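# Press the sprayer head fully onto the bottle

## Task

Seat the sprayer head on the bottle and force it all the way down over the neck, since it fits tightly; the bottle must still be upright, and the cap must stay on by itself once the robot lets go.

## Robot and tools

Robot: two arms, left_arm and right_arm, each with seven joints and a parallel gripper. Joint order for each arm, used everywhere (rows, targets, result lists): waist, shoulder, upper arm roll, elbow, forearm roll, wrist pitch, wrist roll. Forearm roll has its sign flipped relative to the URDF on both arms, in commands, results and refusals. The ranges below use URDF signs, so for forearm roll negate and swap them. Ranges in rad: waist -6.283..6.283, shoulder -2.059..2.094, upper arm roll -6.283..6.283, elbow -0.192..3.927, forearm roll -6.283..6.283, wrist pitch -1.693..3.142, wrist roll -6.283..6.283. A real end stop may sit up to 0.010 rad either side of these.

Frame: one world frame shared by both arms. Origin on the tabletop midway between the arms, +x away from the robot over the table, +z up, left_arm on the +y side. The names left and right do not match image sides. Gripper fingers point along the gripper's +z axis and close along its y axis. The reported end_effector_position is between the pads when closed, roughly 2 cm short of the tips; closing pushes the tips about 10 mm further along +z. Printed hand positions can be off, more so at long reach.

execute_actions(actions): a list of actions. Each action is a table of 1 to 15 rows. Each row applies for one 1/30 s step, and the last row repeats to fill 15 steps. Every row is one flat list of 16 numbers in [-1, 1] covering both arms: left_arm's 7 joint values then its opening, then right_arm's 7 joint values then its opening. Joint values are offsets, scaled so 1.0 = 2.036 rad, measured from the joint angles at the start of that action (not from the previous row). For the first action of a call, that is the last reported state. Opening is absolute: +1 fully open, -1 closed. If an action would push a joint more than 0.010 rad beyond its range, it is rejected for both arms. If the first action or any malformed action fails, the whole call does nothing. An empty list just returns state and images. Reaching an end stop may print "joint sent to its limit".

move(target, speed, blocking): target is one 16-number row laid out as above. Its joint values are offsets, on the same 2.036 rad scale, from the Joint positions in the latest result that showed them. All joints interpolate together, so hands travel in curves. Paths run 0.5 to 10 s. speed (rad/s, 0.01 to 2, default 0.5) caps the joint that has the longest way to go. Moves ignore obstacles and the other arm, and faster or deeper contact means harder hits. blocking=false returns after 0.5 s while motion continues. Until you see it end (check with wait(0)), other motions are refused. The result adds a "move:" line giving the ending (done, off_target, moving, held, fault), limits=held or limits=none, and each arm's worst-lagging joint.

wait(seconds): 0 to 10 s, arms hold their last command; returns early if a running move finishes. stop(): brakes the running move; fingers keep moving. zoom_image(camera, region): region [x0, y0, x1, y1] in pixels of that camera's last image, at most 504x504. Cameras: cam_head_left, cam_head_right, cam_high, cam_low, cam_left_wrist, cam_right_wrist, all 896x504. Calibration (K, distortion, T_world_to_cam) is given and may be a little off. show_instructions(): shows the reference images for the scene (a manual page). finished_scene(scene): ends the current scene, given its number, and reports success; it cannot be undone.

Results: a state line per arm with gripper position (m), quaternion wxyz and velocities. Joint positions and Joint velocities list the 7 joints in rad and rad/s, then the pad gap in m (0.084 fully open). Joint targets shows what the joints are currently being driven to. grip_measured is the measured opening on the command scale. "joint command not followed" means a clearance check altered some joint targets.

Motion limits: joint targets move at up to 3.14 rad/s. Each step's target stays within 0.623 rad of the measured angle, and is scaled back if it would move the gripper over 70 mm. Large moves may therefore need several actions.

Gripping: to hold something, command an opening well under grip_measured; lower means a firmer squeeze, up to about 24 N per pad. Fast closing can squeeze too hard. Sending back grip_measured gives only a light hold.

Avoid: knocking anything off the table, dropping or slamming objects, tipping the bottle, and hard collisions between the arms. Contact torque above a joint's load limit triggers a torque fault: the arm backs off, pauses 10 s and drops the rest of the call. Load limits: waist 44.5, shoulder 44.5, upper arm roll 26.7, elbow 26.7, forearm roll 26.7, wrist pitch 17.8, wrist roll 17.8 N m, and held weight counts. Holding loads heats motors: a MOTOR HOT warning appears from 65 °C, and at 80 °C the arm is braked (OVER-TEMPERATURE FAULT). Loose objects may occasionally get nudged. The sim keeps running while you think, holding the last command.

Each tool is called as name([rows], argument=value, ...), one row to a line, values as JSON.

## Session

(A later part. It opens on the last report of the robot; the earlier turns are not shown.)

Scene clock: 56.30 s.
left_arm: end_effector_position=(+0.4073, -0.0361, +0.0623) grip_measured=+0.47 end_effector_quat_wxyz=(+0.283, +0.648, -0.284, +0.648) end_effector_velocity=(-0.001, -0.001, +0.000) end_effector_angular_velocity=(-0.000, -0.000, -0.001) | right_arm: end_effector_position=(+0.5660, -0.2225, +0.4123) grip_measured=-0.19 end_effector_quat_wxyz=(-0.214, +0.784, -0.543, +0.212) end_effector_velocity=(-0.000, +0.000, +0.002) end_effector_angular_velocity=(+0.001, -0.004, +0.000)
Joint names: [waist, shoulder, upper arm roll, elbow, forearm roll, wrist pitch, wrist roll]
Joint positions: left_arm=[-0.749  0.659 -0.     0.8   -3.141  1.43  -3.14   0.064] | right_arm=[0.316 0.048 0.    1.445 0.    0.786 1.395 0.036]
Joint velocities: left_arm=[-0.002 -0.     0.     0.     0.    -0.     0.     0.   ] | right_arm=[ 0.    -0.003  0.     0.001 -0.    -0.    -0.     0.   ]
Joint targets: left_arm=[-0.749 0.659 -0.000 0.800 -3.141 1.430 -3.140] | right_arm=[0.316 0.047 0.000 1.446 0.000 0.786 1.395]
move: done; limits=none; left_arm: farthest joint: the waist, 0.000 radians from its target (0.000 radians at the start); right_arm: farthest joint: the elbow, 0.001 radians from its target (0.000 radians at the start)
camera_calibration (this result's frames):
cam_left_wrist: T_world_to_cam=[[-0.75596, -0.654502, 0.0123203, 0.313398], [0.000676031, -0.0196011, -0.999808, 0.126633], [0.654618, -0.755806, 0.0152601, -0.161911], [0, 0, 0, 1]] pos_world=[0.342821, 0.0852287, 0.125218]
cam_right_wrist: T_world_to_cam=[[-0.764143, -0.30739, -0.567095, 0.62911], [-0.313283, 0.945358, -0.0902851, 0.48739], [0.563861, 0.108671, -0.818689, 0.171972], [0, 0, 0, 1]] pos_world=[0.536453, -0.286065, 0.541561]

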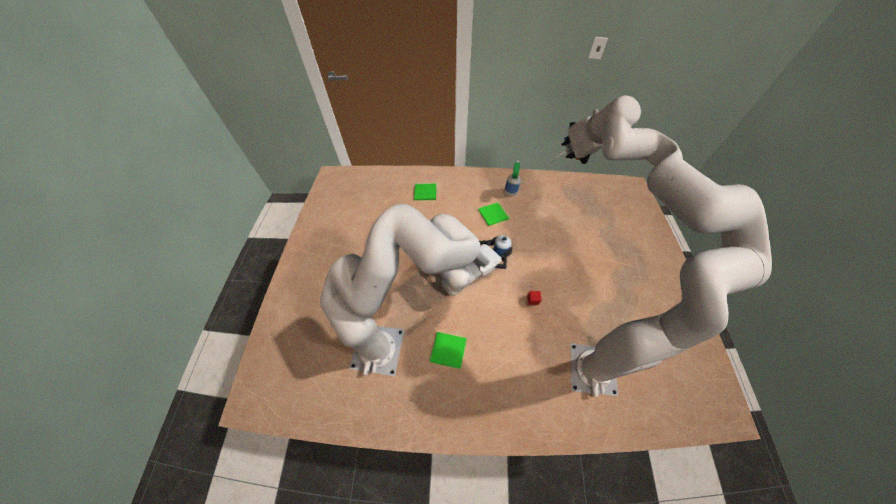

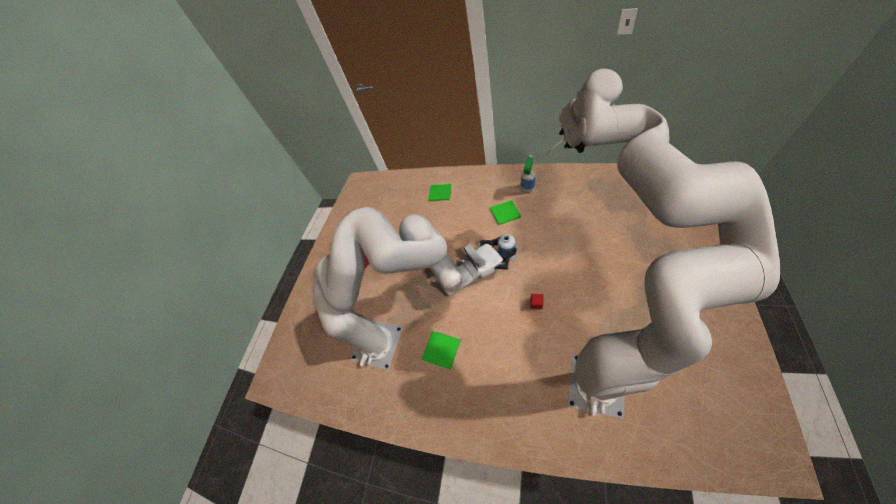

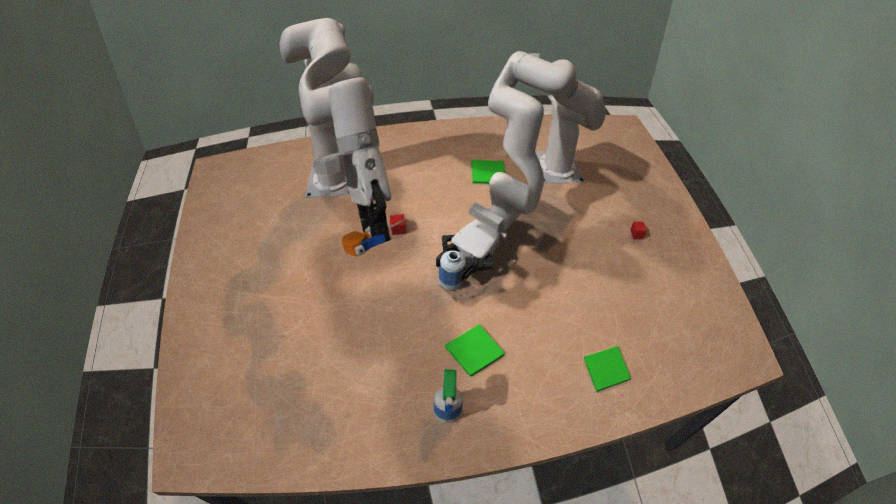

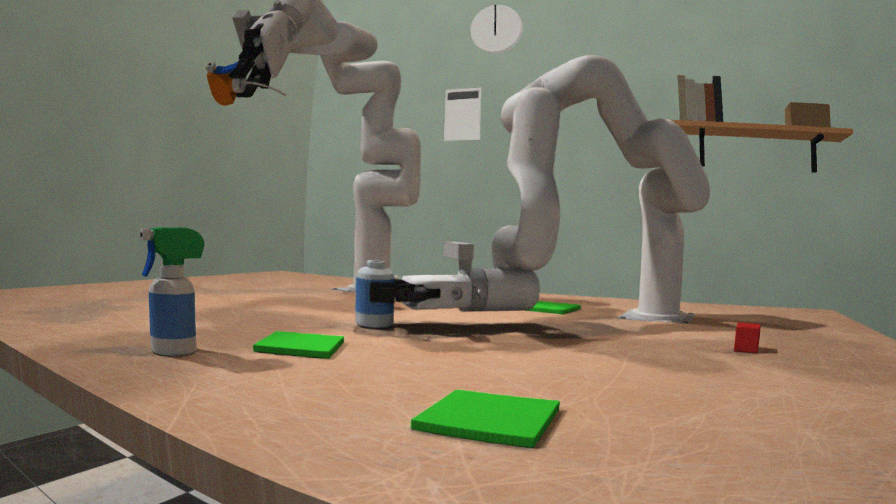

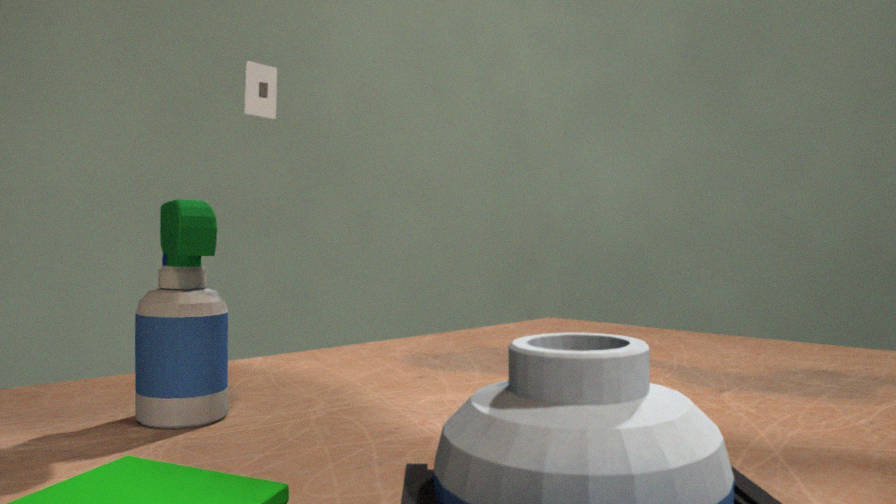

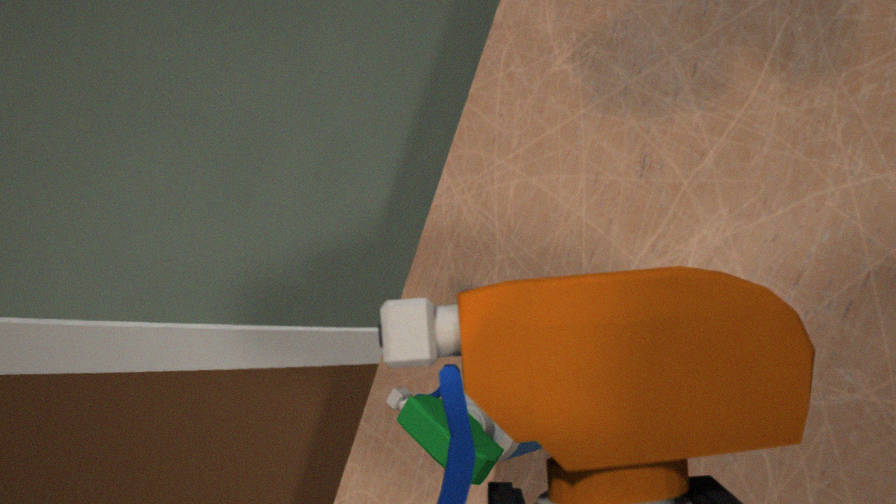

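move(target=[0,0.003,0,0,0,0.003,0,-0.3,0,0,0,-0.2,1,0.166,0.6,-0.7], speed=0.9)

move(target=[0,0,0,0,0,0,0,-0.3,0.218,0,0,-0.2663,0.543,0,0.2865,-0.7], speed=0.6)

zoom_image(camera="cam_low", region=[300,160,460,290])

Scene clock: 59.77 s.
left_arm: end_effector_position=(+0.4068, -0.0355, +0.0602) grip_measured=+0.47 end_effector_quat_wxyz=(+0.283, +0.648, -0.284, +0.648) end_effector_velocity=(-0.001, -0.001, +0.000) end_effector_angular_velocity=(-0.000, -0.001, -0.002) | right_arm: end_effector_position=(+0.5657, -0.3989, +0.4100) grip_measured=-0.19 end_effector_quat_wxyz=(+0.161, +0.574, -0.347, +0.725) end_effector_velocity=(+0.000, +0.001, +0.000) end_effector_angular_velocity=(-0.001, -0.001, +0.002)
Joint names: [waist, shoulder, upper arm roll, elbow, forearm roll, wrist pitch, wrist roll]
Joint positions: left_arm=[-0.749  0.665 -0.     0.8   -3.141  1.436 -3.14   0.064] | right_arm=[0.316 0.048 0.    1.038 2.036 1.124 2.616 0.036]
Joint velocities: left_arm=[-0.002 -0.     0.    -0.    -0.     0.001  0.     0.   ] | right_arm=[0.    0.    0.001 0.    0.002 0.    0.001 0.   ]
Joint targets: left_arm=[-0.749 0.665 -0.000 0.800 -3.141 1.436 -3.140] | right_arm=[0.316 0.048 0.000 1.038 2.036 1.124 2.616]
move: done; limits=none; left_arm: farthest joint: the waist, 0.000 radians from its target (0.000 radians at the start); right_arm: farthest joint: the elbow, 0.001 radians from its target (0.408 radians at the start)
camera_calibration (this result's frames):
cam_left_wrist: T_world_to_cam=[[-0.755958, -0.654504, 0.012317, 0.3134], [0.000680309, -0.019601, -0.999808, 0.124535], [0.654619, -0.755805, 0.0152628, -0.161089], [0, 0, 0, 1]] pos_world=[0.342285, 0.0858111, 0.123109]
cam_right_wrist: T_world_to_cam=[[-0.626062, -0.706716, -0.329543, 0.238496], [0.295094, 0.176456, -0.939033, 0.350983], [0.721779, -0.685139, 0.0980754, -0.592428], [0, 0, 0, 1]] pos_world=[0.473342, -0.299281, 0.466282]

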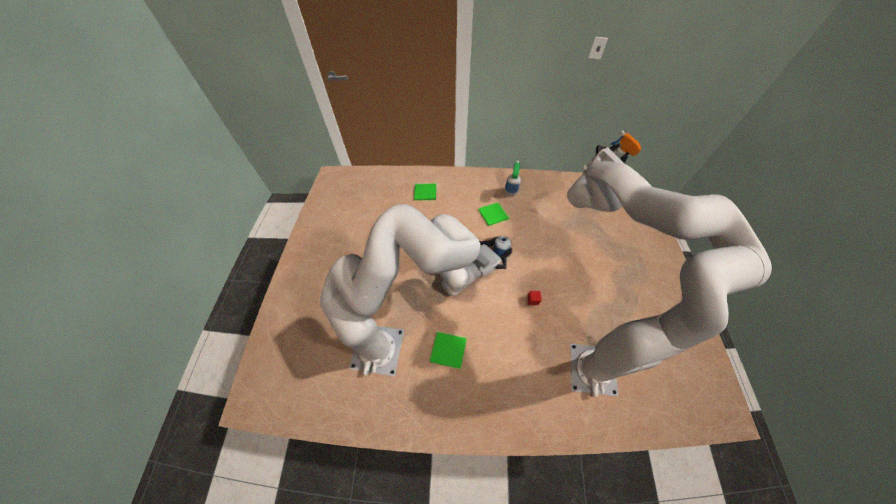

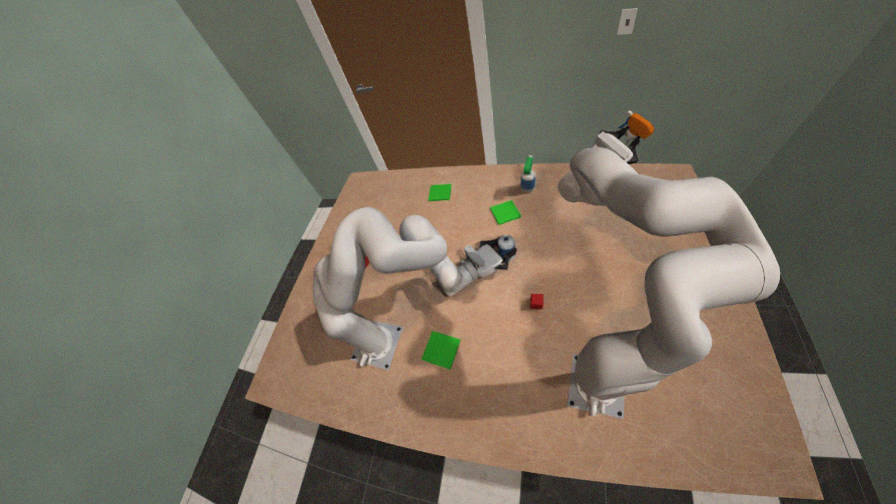

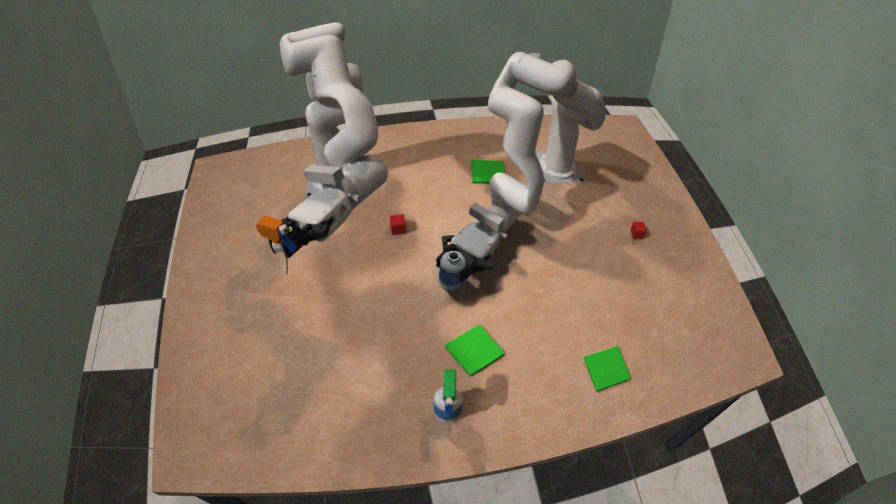

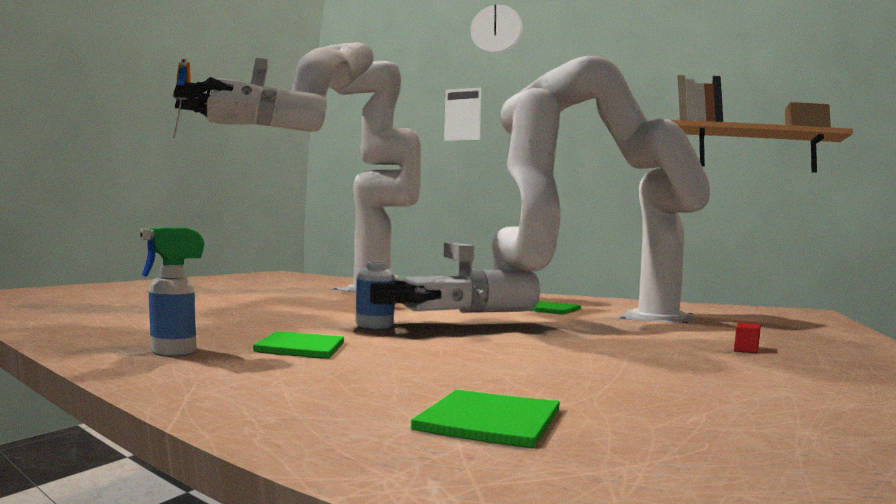

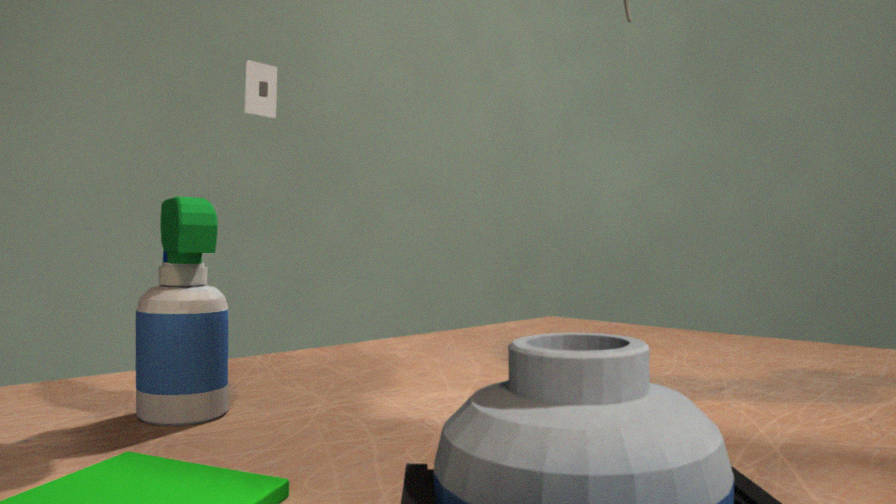

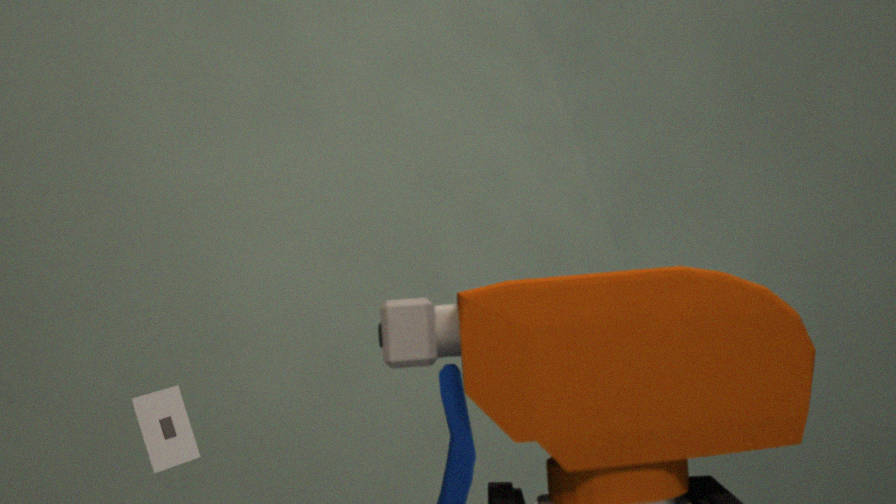

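Scene clock: 62.23 s.
left_arm: end_effector_position=(+0.4068, -0.0355, +0.0602) grip_measured=+0.47 end_effector_quat_wxyz=(+0.283, +0.648, -0.284, +0.648) end_effector_velocity=(+0.000, +0.000, +0.000) end_effector_angular_velocity=(-0.000, -0.000, -0.000) | right_arm: end_effector_position=(+0.3875, -0.0217, +0.2070) grip_measured=-0.19 end_effector_quat_wxyz=(-0.238, +0.678, +0.198, +0.667) end_effector_velocity=(-0.001, +0.000, -0.001) end_effector_angular_velocity=(-0.002, +0.003, +0.003)
Joint names: [waist, shoulder, upper arm roll, elbow, forearm roll, wrist pitch, wrist roll]
Joint positions: left_arm=[-0.749  0.665 -0.     0.8   -3.141  1.436 -3.14   0.064] | right_arm=[ 0.76   0.047 -0.     0.497  3.141  1.124  3.199  0.036]
Joint velocities: left_arm=[ 0.001 -0.    -0.    -0.    -0.001 -0.    -0.    -0.   ] | right_arm=[ 0.002  0.    -0.001 -0.002  0.002 -0.     0.001 -0.   ]
Joint targets: left_arm=[-0.749 0.665 -0.000 0.800 -3.141 1.436 -3.140] | right_arm=[0.760 0.048 0.000 0.496 3.141 1.124 3.200]
move: done; limits=none; left_arm: farthest joint: the waist, 0.000 radians from its target (0.000 radians at the start); right_arm: farthest joint: the shoulder, 0.001 radians from its target (0.000 radians at the start)
camera_calibration (this result's frames):
cam_left_wrist: T_world_to_cam=[[-0.755958, -0.654504, 0.0123169, 0.3134], [0.000680553, -0.0196011, -0.999808, 0.124535], [0.654619, -0.755805, 0.015263, -0.161089], [0, 0, 0, 1]] pos_world=[0.342285, 0.0858111, 0.123109]
cam_right_wrist: T_world_to_cam=[[0.585254, -0.807772, -0.0705814, -0.198522], [-0.0423617, 0.0564676, -0.997505, 0.286639], [0.809743, 0.586784, -0.00117072, -0.17139], [0, 0, 0, 1]] pos_world=[0.26711, -0.0759775, 0.271711]

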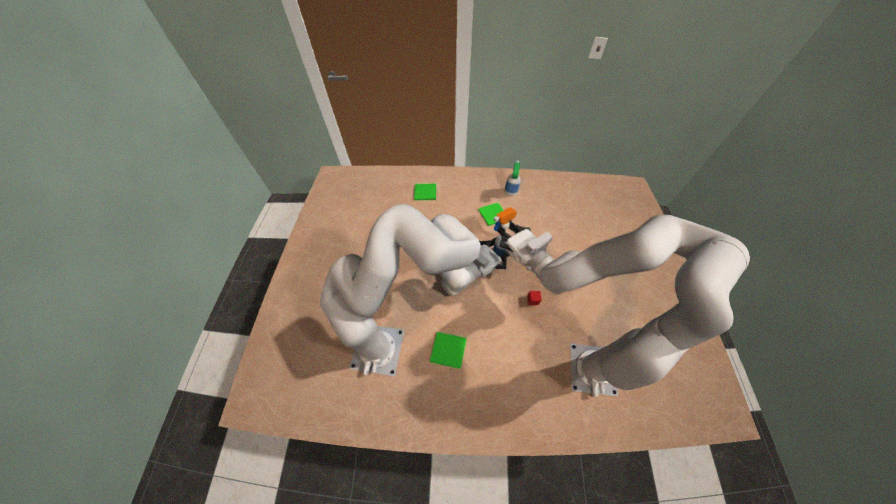

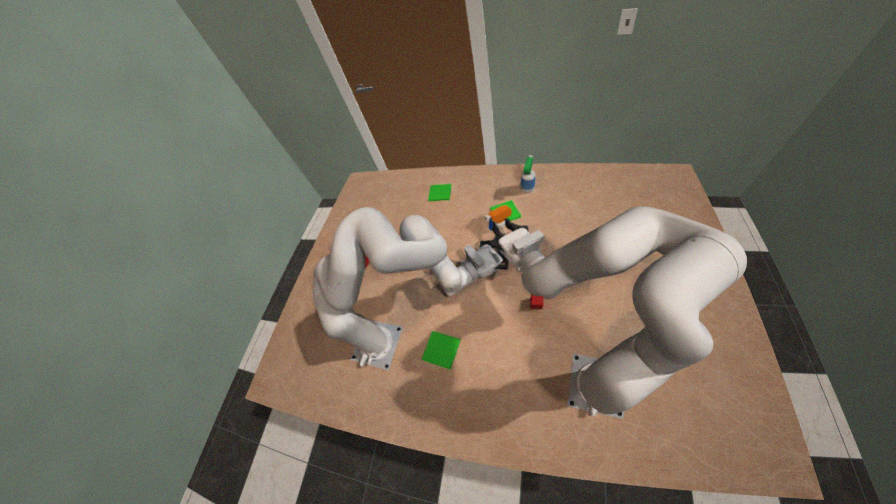

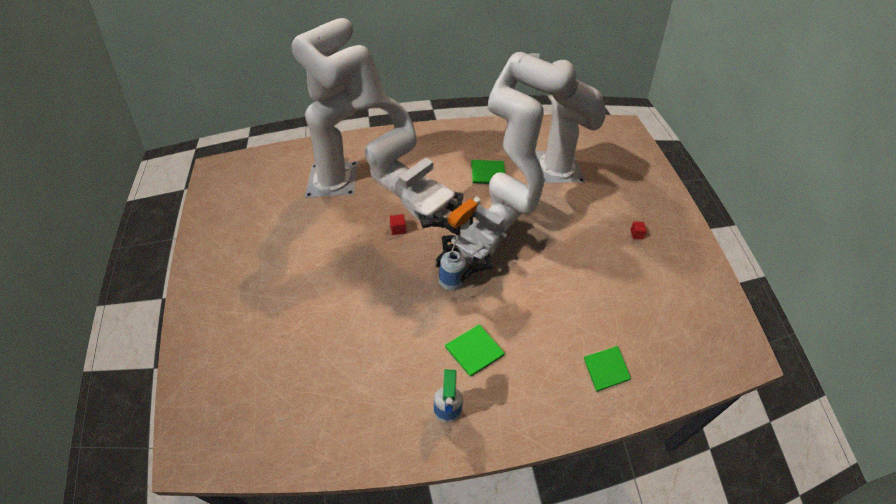

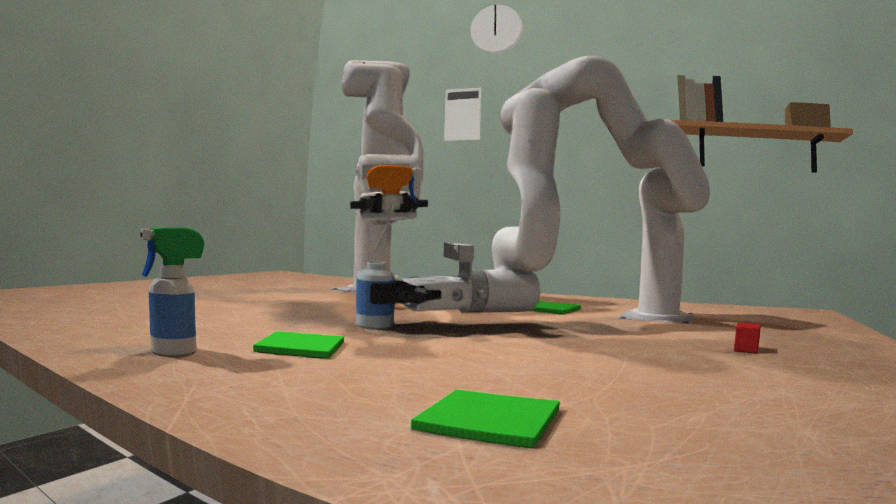

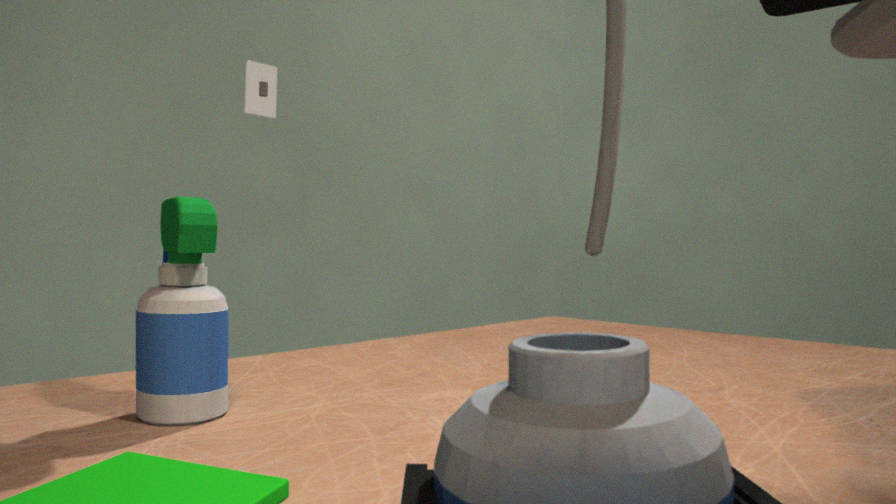

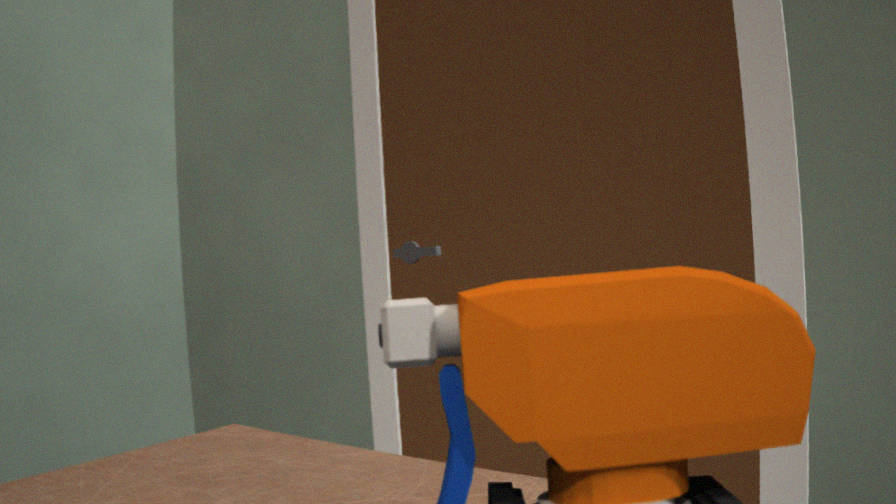

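Region (300, 160, 460, 290) of cam_low's 896x504 image, scaled by 3.150, with more detail than that image has; it fills the top 410 rows of this view, and the rest is white.

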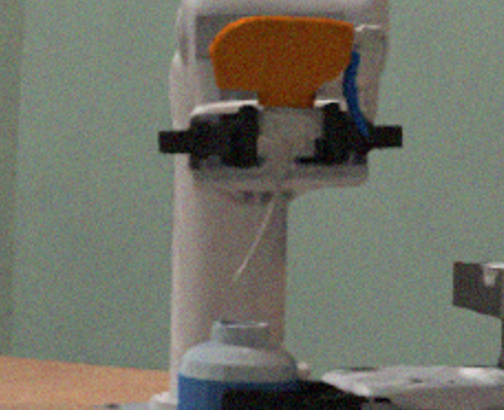

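move(target=[0,0,0,0,0,0,0,-0.3,0,0.049,0,0.0034,0,0.0455,0,-0.7], speed=0.07)

move(target=[0,0,0,0,0,0,0,-0.3,-0.0235,0.074,0,0.007,0,0.067,0,-0.7], speed=0.07)

zoom_image(camera="cam_low", region=[300,160,460,290])

Scene clock: 64.43 s.
left_arm: end_effector_position=(+0.4068, -0.0355, +0.0602) grip_measured=+0.47 end_effector_quat_wxyz=(+0.283, +0.648, -0.284, +0.648) end_effector_velocity=(-0.000, +0.000, -0.000) end_effector_angular_velocity=(+0.001, +0.001, -0.000) | right_arm: end_effector_position=(+0.3892, -0.0204, +0.1799) grip_measured=-0.19 end_effector_quat_wxyz=(-0.238, +0.678, +0.198, +0.667) end_effector_velocity=(-0.000, +0.000, -0.001) end_effector_angular_velocity=(-0.000, +0.001, +0.001)
Joint names: [waist, shoulder, upper arm roll, elbow, forearm roll, wrist pitch, wrist roll]
Joint positions: left_arm=[-0.749  0.665 -0.     0.8   -3.141  1.436 -3.14   0.064] | right_arm=[ 0.76   0.147 -0.     0.504  3.141  1.217  3.199  0.036]
Joint velocities: left_arm=[ 0.     0.     0.     0.    -0.    -0.001  0.     0.   ] | right_arm=[ 0.     0.002  0.001 -0.     0.     0.001  0.    -0.   ]
Joint targets: left_arm=[-0.749 0.665 -0.000 0.800 -3.141 1.436 -3.140] | right_arm=[0.760 0.147 -0.000 0.504 3.141 1.217 3.199]
move: done; limits=none; left_arm: farthest joint: the waist, 0.000 radians from its target (0.000 radians at the start); right_arm: farthest joint: the waist, 0.000 radians from its target (0.000 radians at the start)
camera_calibration (this result's frames):
cam_left_wrist: T_world_to_cam=[[-0.755958, -0.654504, 0.012317, 0.3134], [0.000680532, -0.0196012, -0.999808, 0.124535], [0.654619, -0.755805, 0.0152631, -0.161089], [0, 0, 0, 1]] pos_world=[0.342285, 0.085811, 0.123109]
cam_right_wrist: T_world_to_cam=[[0.585225, -0.807802, -0.0704862, -0.200457], [-0.0423563, 0.056354, -0.997512, 0.259637], [0.809764, 0.586754, -0.00123571, -0.173576], [0, 0, 0, 1]] pos_world=[0.268865, -0.0747145, 0.244647]

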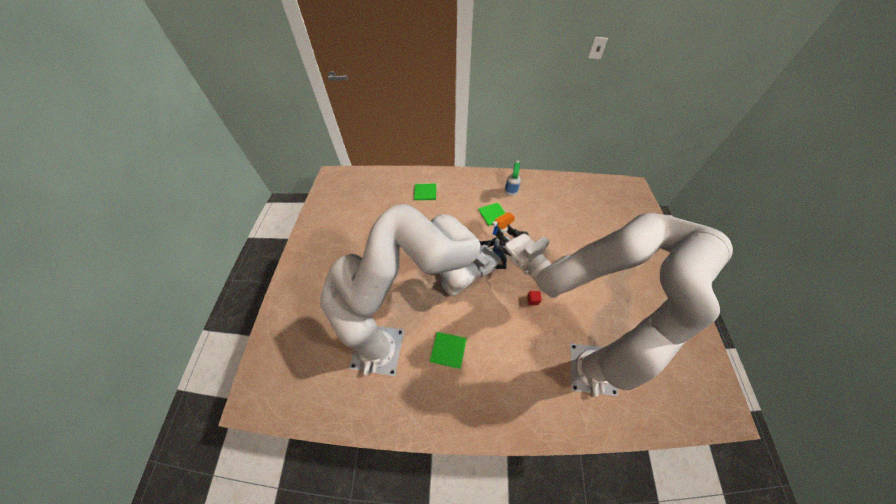

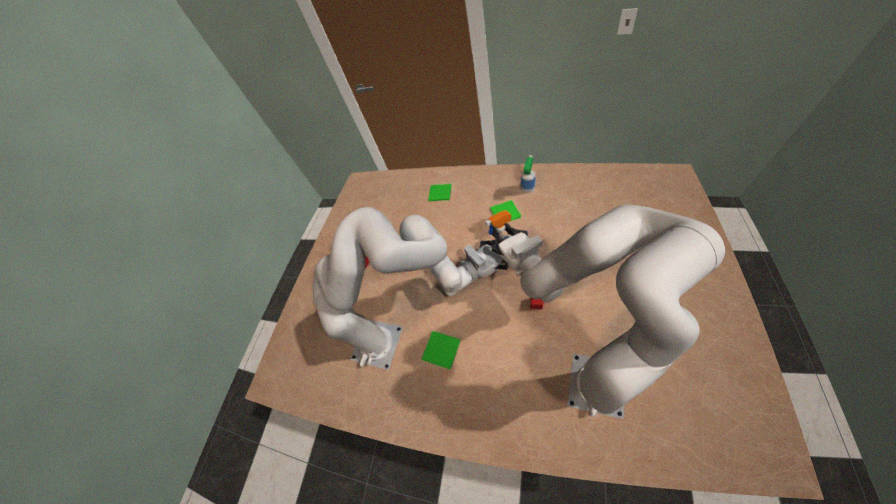

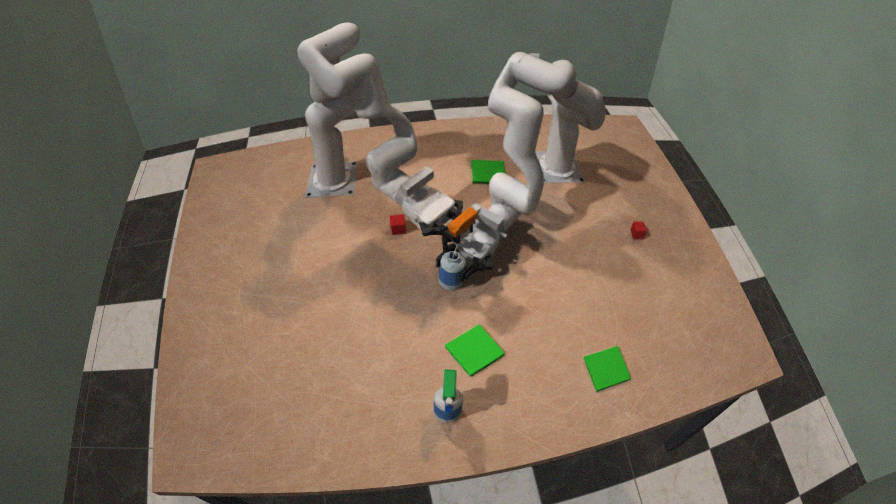

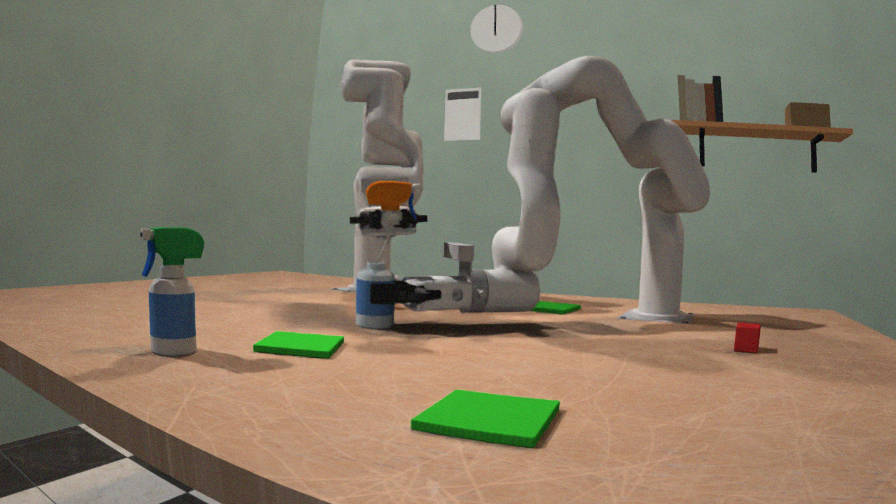

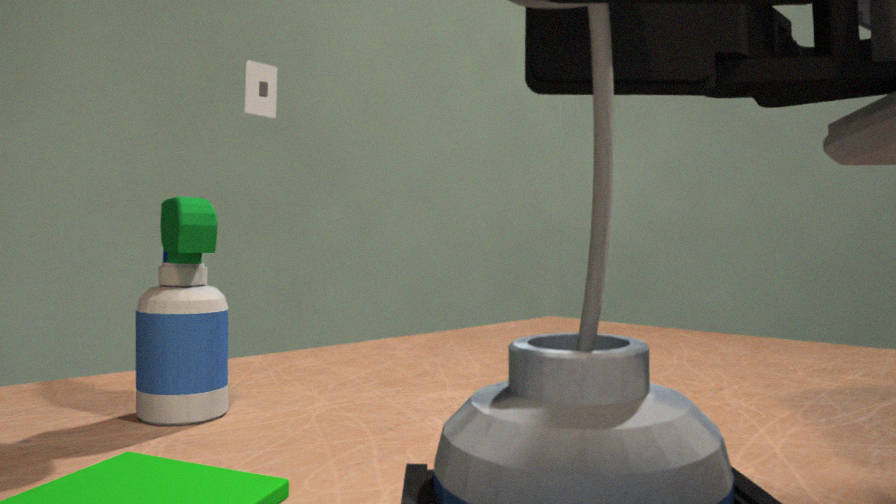

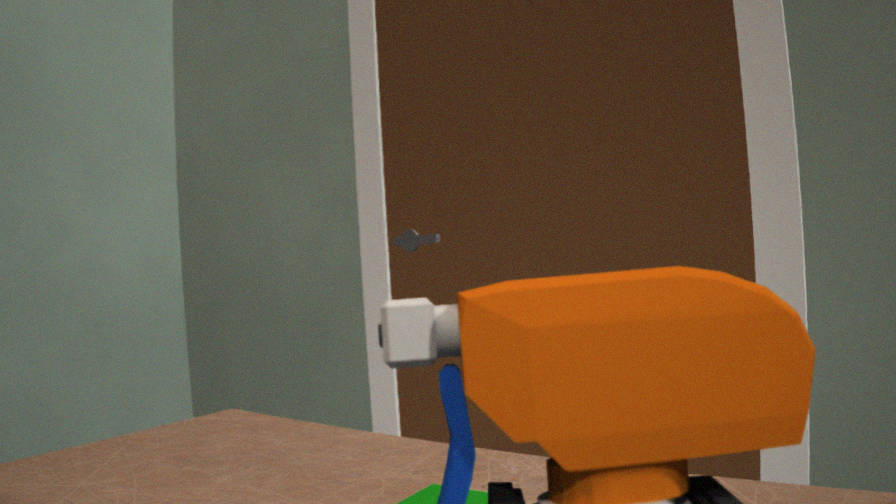

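Scene clock: 66.97 s.
left_arm: end_effector_position=(+0.4068, -0.0355, +0.0602) grip_measured=+0.47 end_effector_quat_wxyz=(+0.283, +0.648, -0.284, +0.648) end_effector_velocity=(+0.000, +0.000, -0.000) end_effector_angular_velocity=(+0.000, +0.000, -0.000) | right_arm: end_effector_position=(+0.4034, -0.0418, +0.1392) grip_measured=-0.19 end_effector_quat_wxyz=(-0.221, +0.682, +0.182, +0.673) end_effector_velocity=(-0.000, +0.000, -0.001) end_effector_angular_velocity=(-0.000, +0.001, +0.001)
Joint names: [waist, shoulder, upper arm roll, elbow, forearm roll, wrist pitch, wrist roll]
Joint positions: left_arm=[-0.749  0.665 -0.     0.8   -3.141  1.436 -3.14   0.064] | right_arm=[ 0.712  0.297 -0.     0.518  3.141  1.353  3.199  0.036]
Joint velocities: left_arm=[ 0.     0.001  0.     0.    -0.001  0.    -0.    -0.   ] | right_arm=[-0.001  0.002  0.001 -0.     0.     0.001 -0.    -0.   ]
Joint targets: left_arm=[-0.749 0.665 -0.000 0.800 -3.141 1.436 -3.140] | right_arm=[0.712 0.298 -0.000 0.518 3.141 1.353 3.199]
move: done; limits=none; left_arm: farthest joint: the waist, 0.000 radians from its target (0.000 radians at the start); right_arm: farthest joint: the waist, 0.000 radians from its target (0.048 radians at the start)
camera_calibration (this result's frames):
cam_left_wrist: T_world_to_cam=[[-0.755961, -0.654501, 0.0123171, 0.313399], [0.000683815, -0.0196053, -0.999808, 0.124535], [0.654617, -0.755807, 0.0152684, -0.16109], [0, 0, 0, 1]] pos_world=[0.342285, 0.0858089, 0.123111]
cam_right_wrist: T_world_to_cam=[[0.546007, -0.834822, -0.0703493, -0.214293], [-0.0394219, 0.0582763, -0.997522, 0.219719], [0.836853, 0.547427, -0.001091, -0.185151], [0, 0, 0, 1]] pos_world=[0.280612, -0.0903442, 0.203897]

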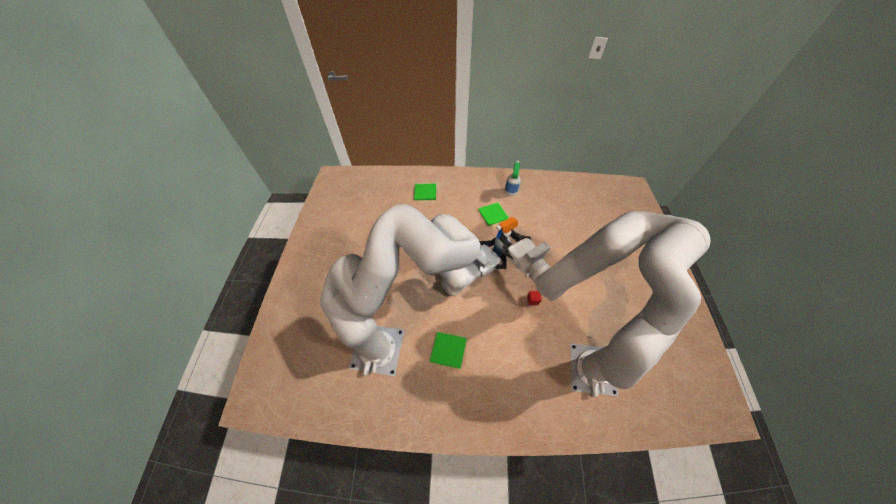

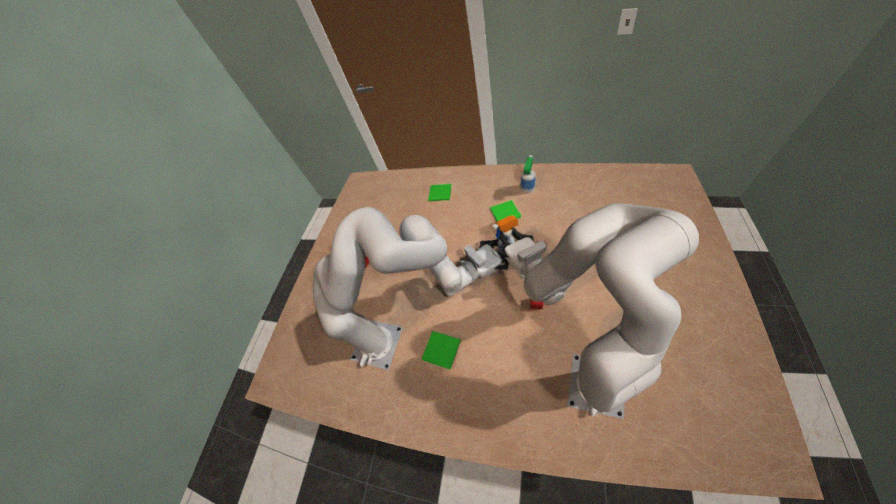

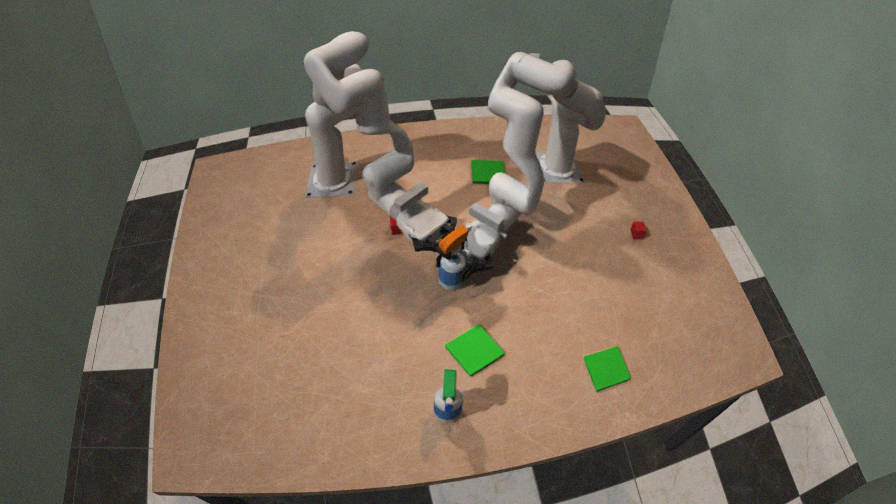

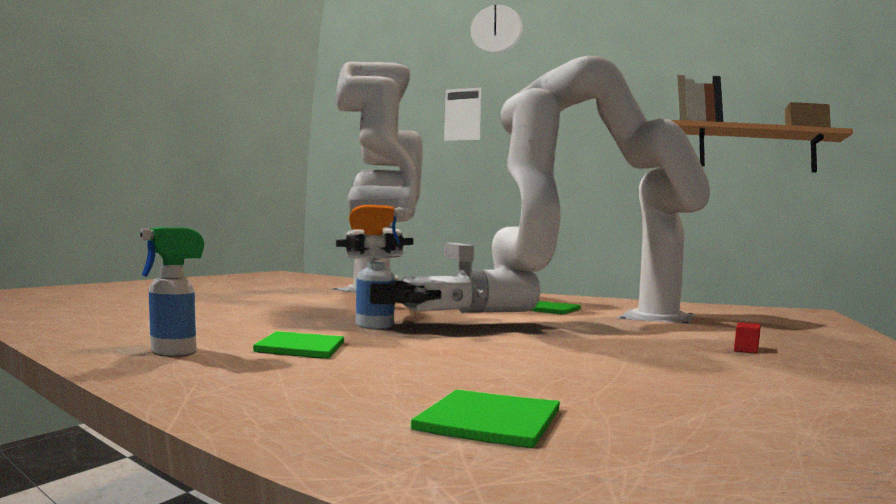

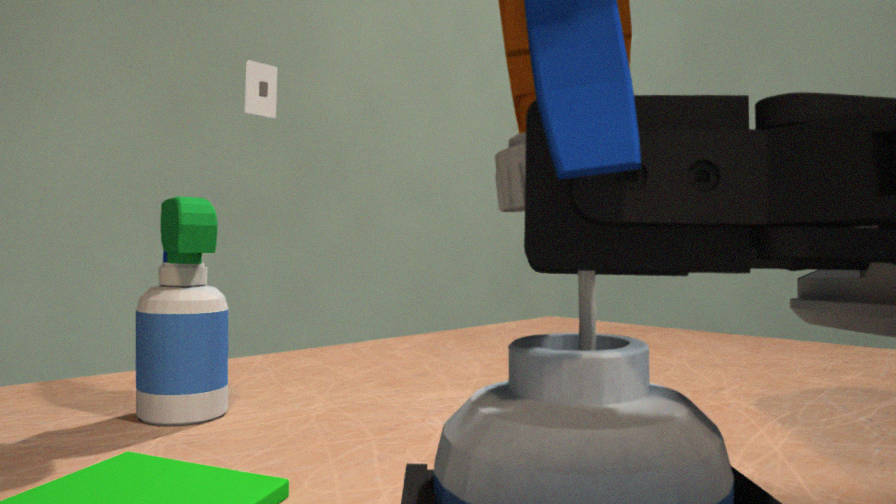

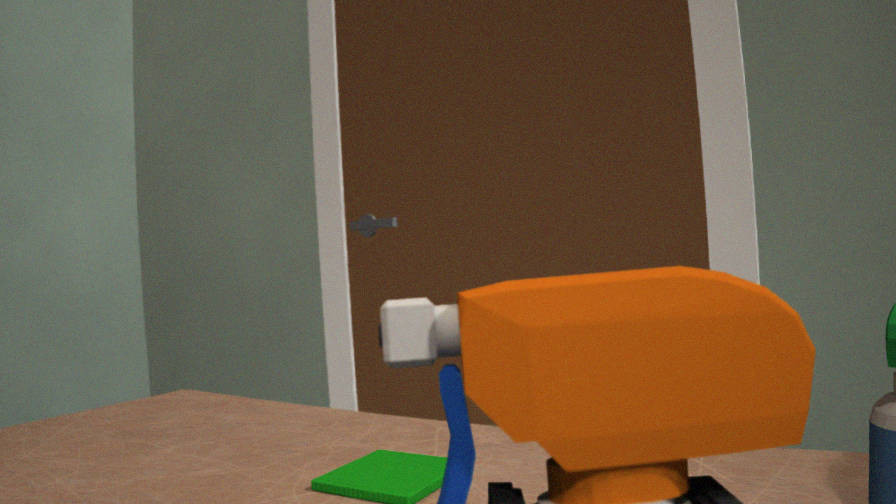

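Region (300, 160, 460, 290) of cam_low's 896x504 image, scaled by 3.150, with more detail than that image has; it fills the top 410 rows of this view, and the rest is white.

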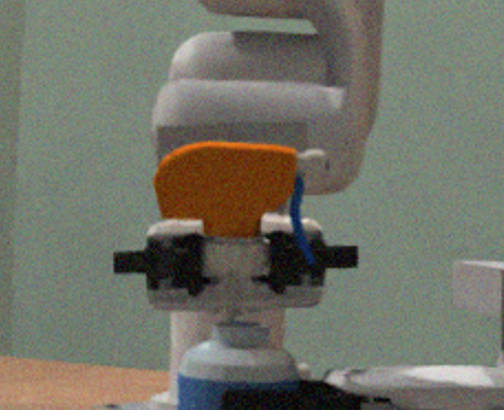

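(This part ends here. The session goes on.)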